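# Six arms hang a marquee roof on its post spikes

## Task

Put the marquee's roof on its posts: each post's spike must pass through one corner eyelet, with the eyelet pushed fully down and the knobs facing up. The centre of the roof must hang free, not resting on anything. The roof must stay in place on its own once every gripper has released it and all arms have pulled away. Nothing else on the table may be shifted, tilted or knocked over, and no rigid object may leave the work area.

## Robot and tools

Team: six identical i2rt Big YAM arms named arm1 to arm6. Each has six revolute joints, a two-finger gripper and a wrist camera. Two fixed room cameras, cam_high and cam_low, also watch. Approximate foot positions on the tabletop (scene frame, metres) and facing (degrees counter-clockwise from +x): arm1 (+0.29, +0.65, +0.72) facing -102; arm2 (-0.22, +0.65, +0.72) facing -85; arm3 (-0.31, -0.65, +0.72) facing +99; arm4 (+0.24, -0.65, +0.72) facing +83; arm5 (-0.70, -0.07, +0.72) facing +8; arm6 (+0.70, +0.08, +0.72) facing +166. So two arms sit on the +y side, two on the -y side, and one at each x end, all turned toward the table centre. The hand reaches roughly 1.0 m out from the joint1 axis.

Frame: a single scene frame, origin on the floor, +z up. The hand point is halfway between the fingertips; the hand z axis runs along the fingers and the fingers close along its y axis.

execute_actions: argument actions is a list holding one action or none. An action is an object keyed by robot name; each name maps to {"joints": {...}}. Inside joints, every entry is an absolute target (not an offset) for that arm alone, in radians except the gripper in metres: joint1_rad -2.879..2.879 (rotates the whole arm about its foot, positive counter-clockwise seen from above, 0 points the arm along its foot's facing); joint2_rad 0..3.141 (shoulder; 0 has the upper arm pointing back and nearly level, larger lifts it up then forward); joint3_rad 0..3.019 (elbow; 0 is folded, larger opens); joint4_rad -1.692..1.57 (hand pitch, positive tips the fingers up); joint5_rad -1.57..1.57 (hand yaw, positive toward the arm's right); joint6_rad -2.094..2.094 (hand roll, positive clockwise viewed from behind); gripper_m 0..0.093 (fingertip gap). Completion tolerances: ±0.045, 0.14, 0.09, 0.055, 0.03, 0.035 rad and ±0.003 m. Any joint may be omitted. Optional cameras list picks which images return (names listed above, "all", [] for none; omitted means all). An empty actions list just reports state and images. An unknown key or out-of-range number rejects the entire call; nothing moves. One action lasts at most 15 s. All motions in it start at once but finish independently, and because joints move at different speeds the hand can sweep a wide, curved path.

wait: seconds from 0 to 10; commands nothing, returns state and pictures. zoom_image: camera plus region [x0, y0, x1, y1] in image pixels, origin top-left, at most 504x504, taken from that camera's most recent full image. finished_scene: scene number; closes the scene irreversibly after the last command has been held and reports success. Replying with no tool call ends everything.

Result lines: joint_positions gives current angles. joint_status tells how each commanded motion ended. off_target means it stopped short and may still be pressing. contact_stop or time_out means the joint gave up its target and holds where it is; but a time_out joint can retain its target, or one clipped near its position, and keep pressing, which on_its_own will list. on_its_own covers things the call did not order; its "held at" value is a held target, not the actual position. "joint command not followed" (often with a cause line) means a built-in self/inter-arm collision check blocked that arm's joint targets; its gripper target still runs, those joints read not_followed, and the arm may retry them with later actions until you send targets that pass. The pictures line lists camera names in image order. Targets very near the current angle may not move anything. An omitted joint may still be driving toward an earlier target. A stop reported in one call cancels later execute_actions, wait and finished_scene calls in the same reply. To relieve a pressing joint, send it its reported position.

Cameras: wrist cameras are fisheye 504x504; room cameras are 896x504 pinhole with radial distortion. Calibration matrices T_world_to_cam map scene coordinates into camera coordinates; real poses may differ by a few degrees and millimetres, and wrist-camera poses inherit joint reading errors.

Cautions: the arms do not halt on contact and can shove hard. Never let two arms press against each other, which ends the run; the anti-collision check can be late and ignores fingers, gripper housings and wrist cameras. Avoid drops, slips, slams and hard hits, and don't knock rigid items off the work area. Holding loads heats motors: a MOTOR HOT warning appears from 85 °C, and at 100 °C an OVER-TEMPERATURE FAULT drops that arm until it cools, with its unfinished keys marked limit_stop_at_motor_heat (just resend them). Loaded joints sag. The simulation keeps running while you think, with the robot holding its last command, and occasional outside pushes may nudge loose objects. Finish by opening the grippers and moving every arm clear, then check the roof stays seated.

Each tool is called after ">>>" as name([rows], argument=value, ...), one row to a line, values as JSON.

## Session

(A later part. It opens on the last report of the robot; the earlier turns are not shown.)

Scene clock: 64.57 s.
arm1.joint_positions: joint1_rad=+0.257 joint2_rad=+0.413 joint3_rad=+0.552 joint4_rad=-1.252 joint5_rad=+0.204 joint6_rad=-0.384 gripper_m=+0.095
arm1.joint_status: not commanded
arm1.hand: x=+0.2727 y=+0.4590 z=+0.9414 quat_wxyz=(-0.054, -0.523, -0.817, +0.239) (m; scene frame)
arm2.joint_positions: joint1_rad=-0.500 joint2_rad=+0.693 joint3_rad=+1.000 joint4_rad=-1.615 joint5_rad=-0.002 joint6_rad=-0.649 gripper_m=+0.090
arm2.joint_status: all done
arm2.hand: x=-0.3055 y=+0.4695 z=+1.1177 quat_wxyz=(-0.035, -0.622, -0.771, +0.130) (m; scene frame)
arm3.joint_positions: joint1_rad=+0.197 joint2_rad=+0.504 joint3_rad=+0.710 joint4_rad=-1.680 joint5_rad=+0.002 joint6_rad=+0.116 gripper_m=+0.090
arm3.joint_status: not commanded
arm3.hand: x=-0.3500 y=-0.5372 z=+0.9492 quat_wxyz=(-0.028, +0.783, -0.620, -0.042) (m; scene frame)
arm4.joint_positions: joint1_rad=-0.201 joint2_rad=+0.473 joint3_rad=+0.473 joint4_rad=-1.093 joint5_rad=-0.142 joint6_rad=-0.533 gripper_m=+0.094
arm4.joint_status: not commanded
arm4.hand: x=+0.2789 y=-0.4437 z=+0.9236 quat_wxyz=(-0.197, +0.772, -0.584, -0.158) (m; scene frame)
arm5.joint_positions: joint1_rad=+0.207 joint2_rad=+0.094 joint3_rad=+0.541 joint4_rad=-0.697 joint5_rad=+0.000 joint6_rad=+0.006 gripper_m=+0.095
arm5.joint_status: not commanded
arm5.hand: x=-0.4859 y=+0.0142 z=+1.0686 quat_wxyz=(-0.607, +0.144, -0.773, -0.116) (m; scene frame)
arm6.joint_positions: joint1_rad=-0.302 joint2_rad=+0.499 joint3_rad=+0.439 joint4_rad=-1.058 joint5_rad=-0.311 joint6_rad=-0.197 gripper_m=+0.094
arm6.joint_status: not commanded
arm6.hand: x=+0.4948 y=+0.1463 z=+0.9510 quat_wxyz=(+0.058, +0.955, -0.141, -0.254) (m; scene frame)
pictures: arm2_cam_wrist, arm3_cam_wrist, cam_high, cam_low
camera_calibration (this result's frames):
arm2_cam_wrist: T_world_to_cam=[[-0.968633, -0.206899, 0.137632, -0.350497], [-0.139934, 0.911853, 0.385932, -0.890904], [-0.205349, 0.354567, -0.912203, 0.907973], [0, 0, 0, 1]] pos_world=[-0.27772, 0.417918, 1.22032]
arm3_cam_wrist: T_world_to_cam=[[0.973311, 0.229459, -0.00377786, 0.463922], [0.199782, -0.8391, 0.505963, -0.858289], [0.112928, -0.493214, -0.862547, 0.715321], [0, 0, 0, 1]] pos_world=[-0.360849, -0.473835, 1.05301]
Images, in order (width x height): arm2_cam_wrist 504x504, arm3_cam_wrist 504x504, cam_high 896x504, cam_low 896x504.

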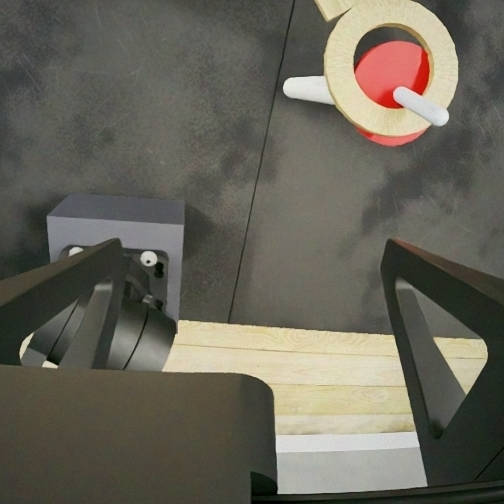

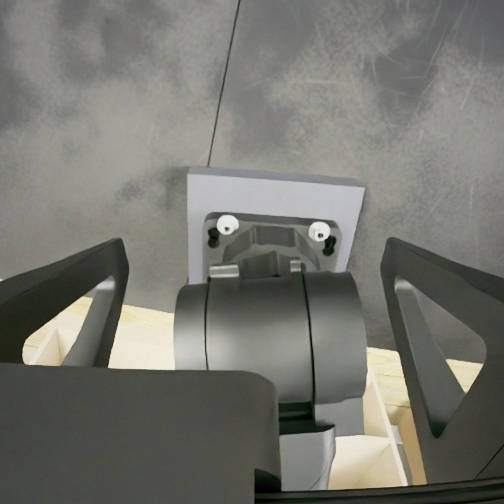

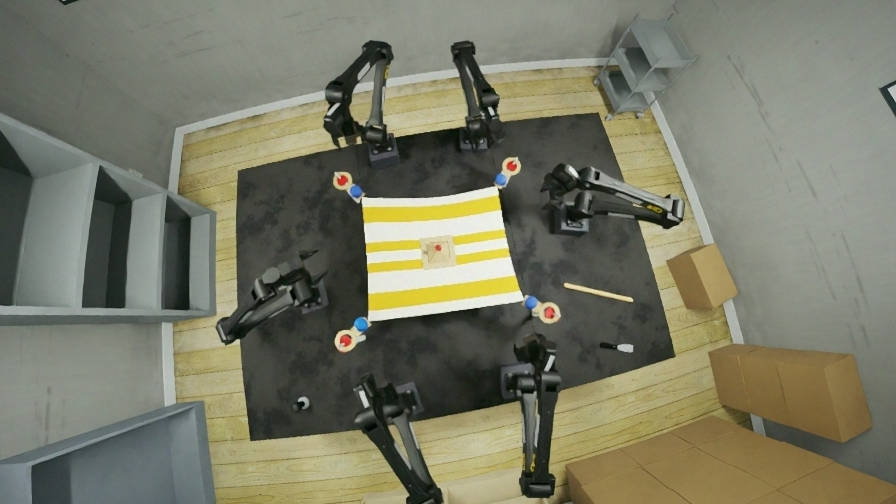

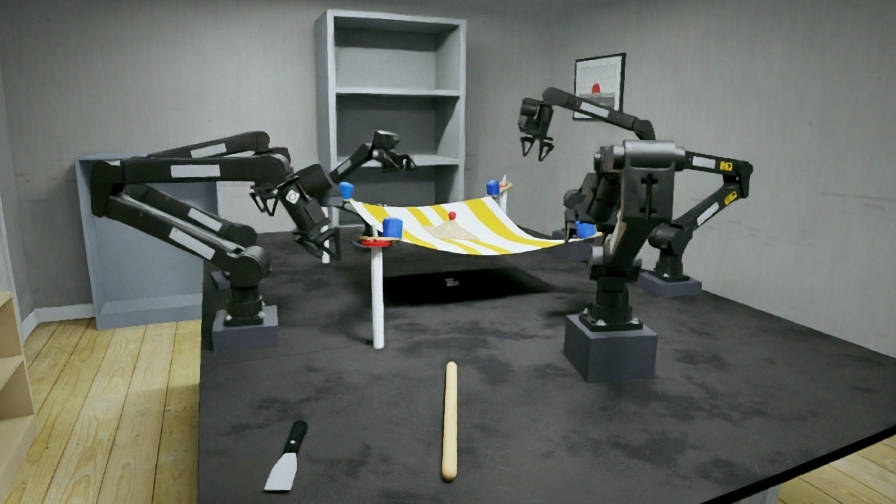

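>>> execute_actions([
  {"arm5":{"joints":{"joint1_rad":-0.75,"joint2_rad":0.05,"joint3_rad":0.55,"joint4_rad":-0.5}}},
], cameras=["arm5_cam_wrist"])

Scene clock: 66.17 s.
arm1.joint_positions: joint1_rad=+0.257 joint2_rad=+0.413 joint3_rad=+0.552 joint4_rad=-1.252 joint5_rad=+0.204 joint6_rad=-0.384 gripper_m=+0.095
arm1.joint_status: not commanded
arm1.hand: x=+0.2727 y=+0.4590 z=+0.9414 quat_wxyz=(-0.054, -0.523, -0.817, +0.239) (m; scene frame)
arm2.joint_positions: joint1_rad=-0.500 joint2_rad=+0.693 joint3_rad=+1.000 joint4_rad=-1.615 joint5_rad=-0.002 joint6_rad=-0.649 gripper_m=+0.090
arm2.joint_status: not commanded
arm2.hand: x=-0.3055 y=+0.4695 z=+1.1177 quat_wxyz=(-0.035, -0.622, -0.771, +0.130) (m; scene frame)
arm3.joint_positions: joint1_rad=+0.197 joint2_rad=+0.504 joint3_rad=+0.710 joint4_rad=-1.680 joint5_rad=+0.002 joint6_rad=+0.116 gripper_m=+0.090
arm3.joint_status: not commanded
arm3.hand: x=-0.3500 y=-0.5372 z=+0.9492 quat_wxyz=(-0.028, +0.783, -0.620, -0.042) (m; scene frame)
arm4.joint_positions: joint1_rad=-0.201 joint2_rad=+0.473 joint3_rad=+0.473 joint4_rad=-1.093 joint5_rad=-0.142 joint6_rad=-0.533 gripper_m=+0.094
arm4.joint_status: not commanded
arm4.hand: x=+0.2789 y=-0.4437 z=+0.9236 quat_wxyz=(-0.197, +0.772, -0.584, -0.158) (m; scene frame)
arm5.joint_positions: joint1_rad=-0.743 joint2_rad=+0.055 joint3_rad=+0.541 joint4_rad=-0.518 joint5_rad=+0.000 joint6_rad=+0.006 gripper_m=+0.095
arm5.joint_status: all done
arm5.hand: x=-0.5107 y=-0.1972 z=+1.1196 quat_wxyz=(-0.671, -0.208, -0.685, +0.194) (m; scene frame)
arm6.joint_positions: joint1_rad=-0.302 joint2_rad=+0.499 joint3_rad=+0.439 joint4_rad=-1.058 joint5_rad=-0.311 joint6_rad=-0.197 gripper_m=+0.094
arm6.joint_status: not commanded
arm6.hand: x=+0.4948 y=+0.1463 z=+0.9510 quat_wxyz=(+0.058, +0.955, -0.141, -0.254) (m; scene frame)
pictures: arm5_cam_wrist
camera_calibration (this result's frames):
arm5_cam_wrist: T_world_to_cam=[[-0.546074, -0.837736, -0.000820373, -0.44086], [-0.506231, 0.330764, -0.796446, 0.702991], [0.667483, -0.434503, -0.604709, 1.05811], [0, 0, 0, 1]] pos_world=[-0.591134, -0.142098, 1.19938]
Images, in order (width x height): arm5_cam_wrist 504x504.

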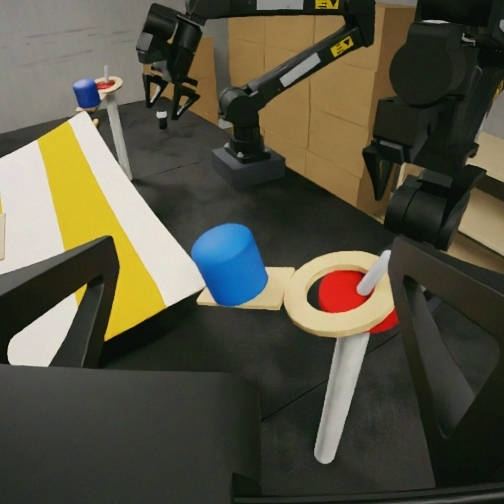

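>>> finished_scene(scene=2)

The scene is finished: the task was done.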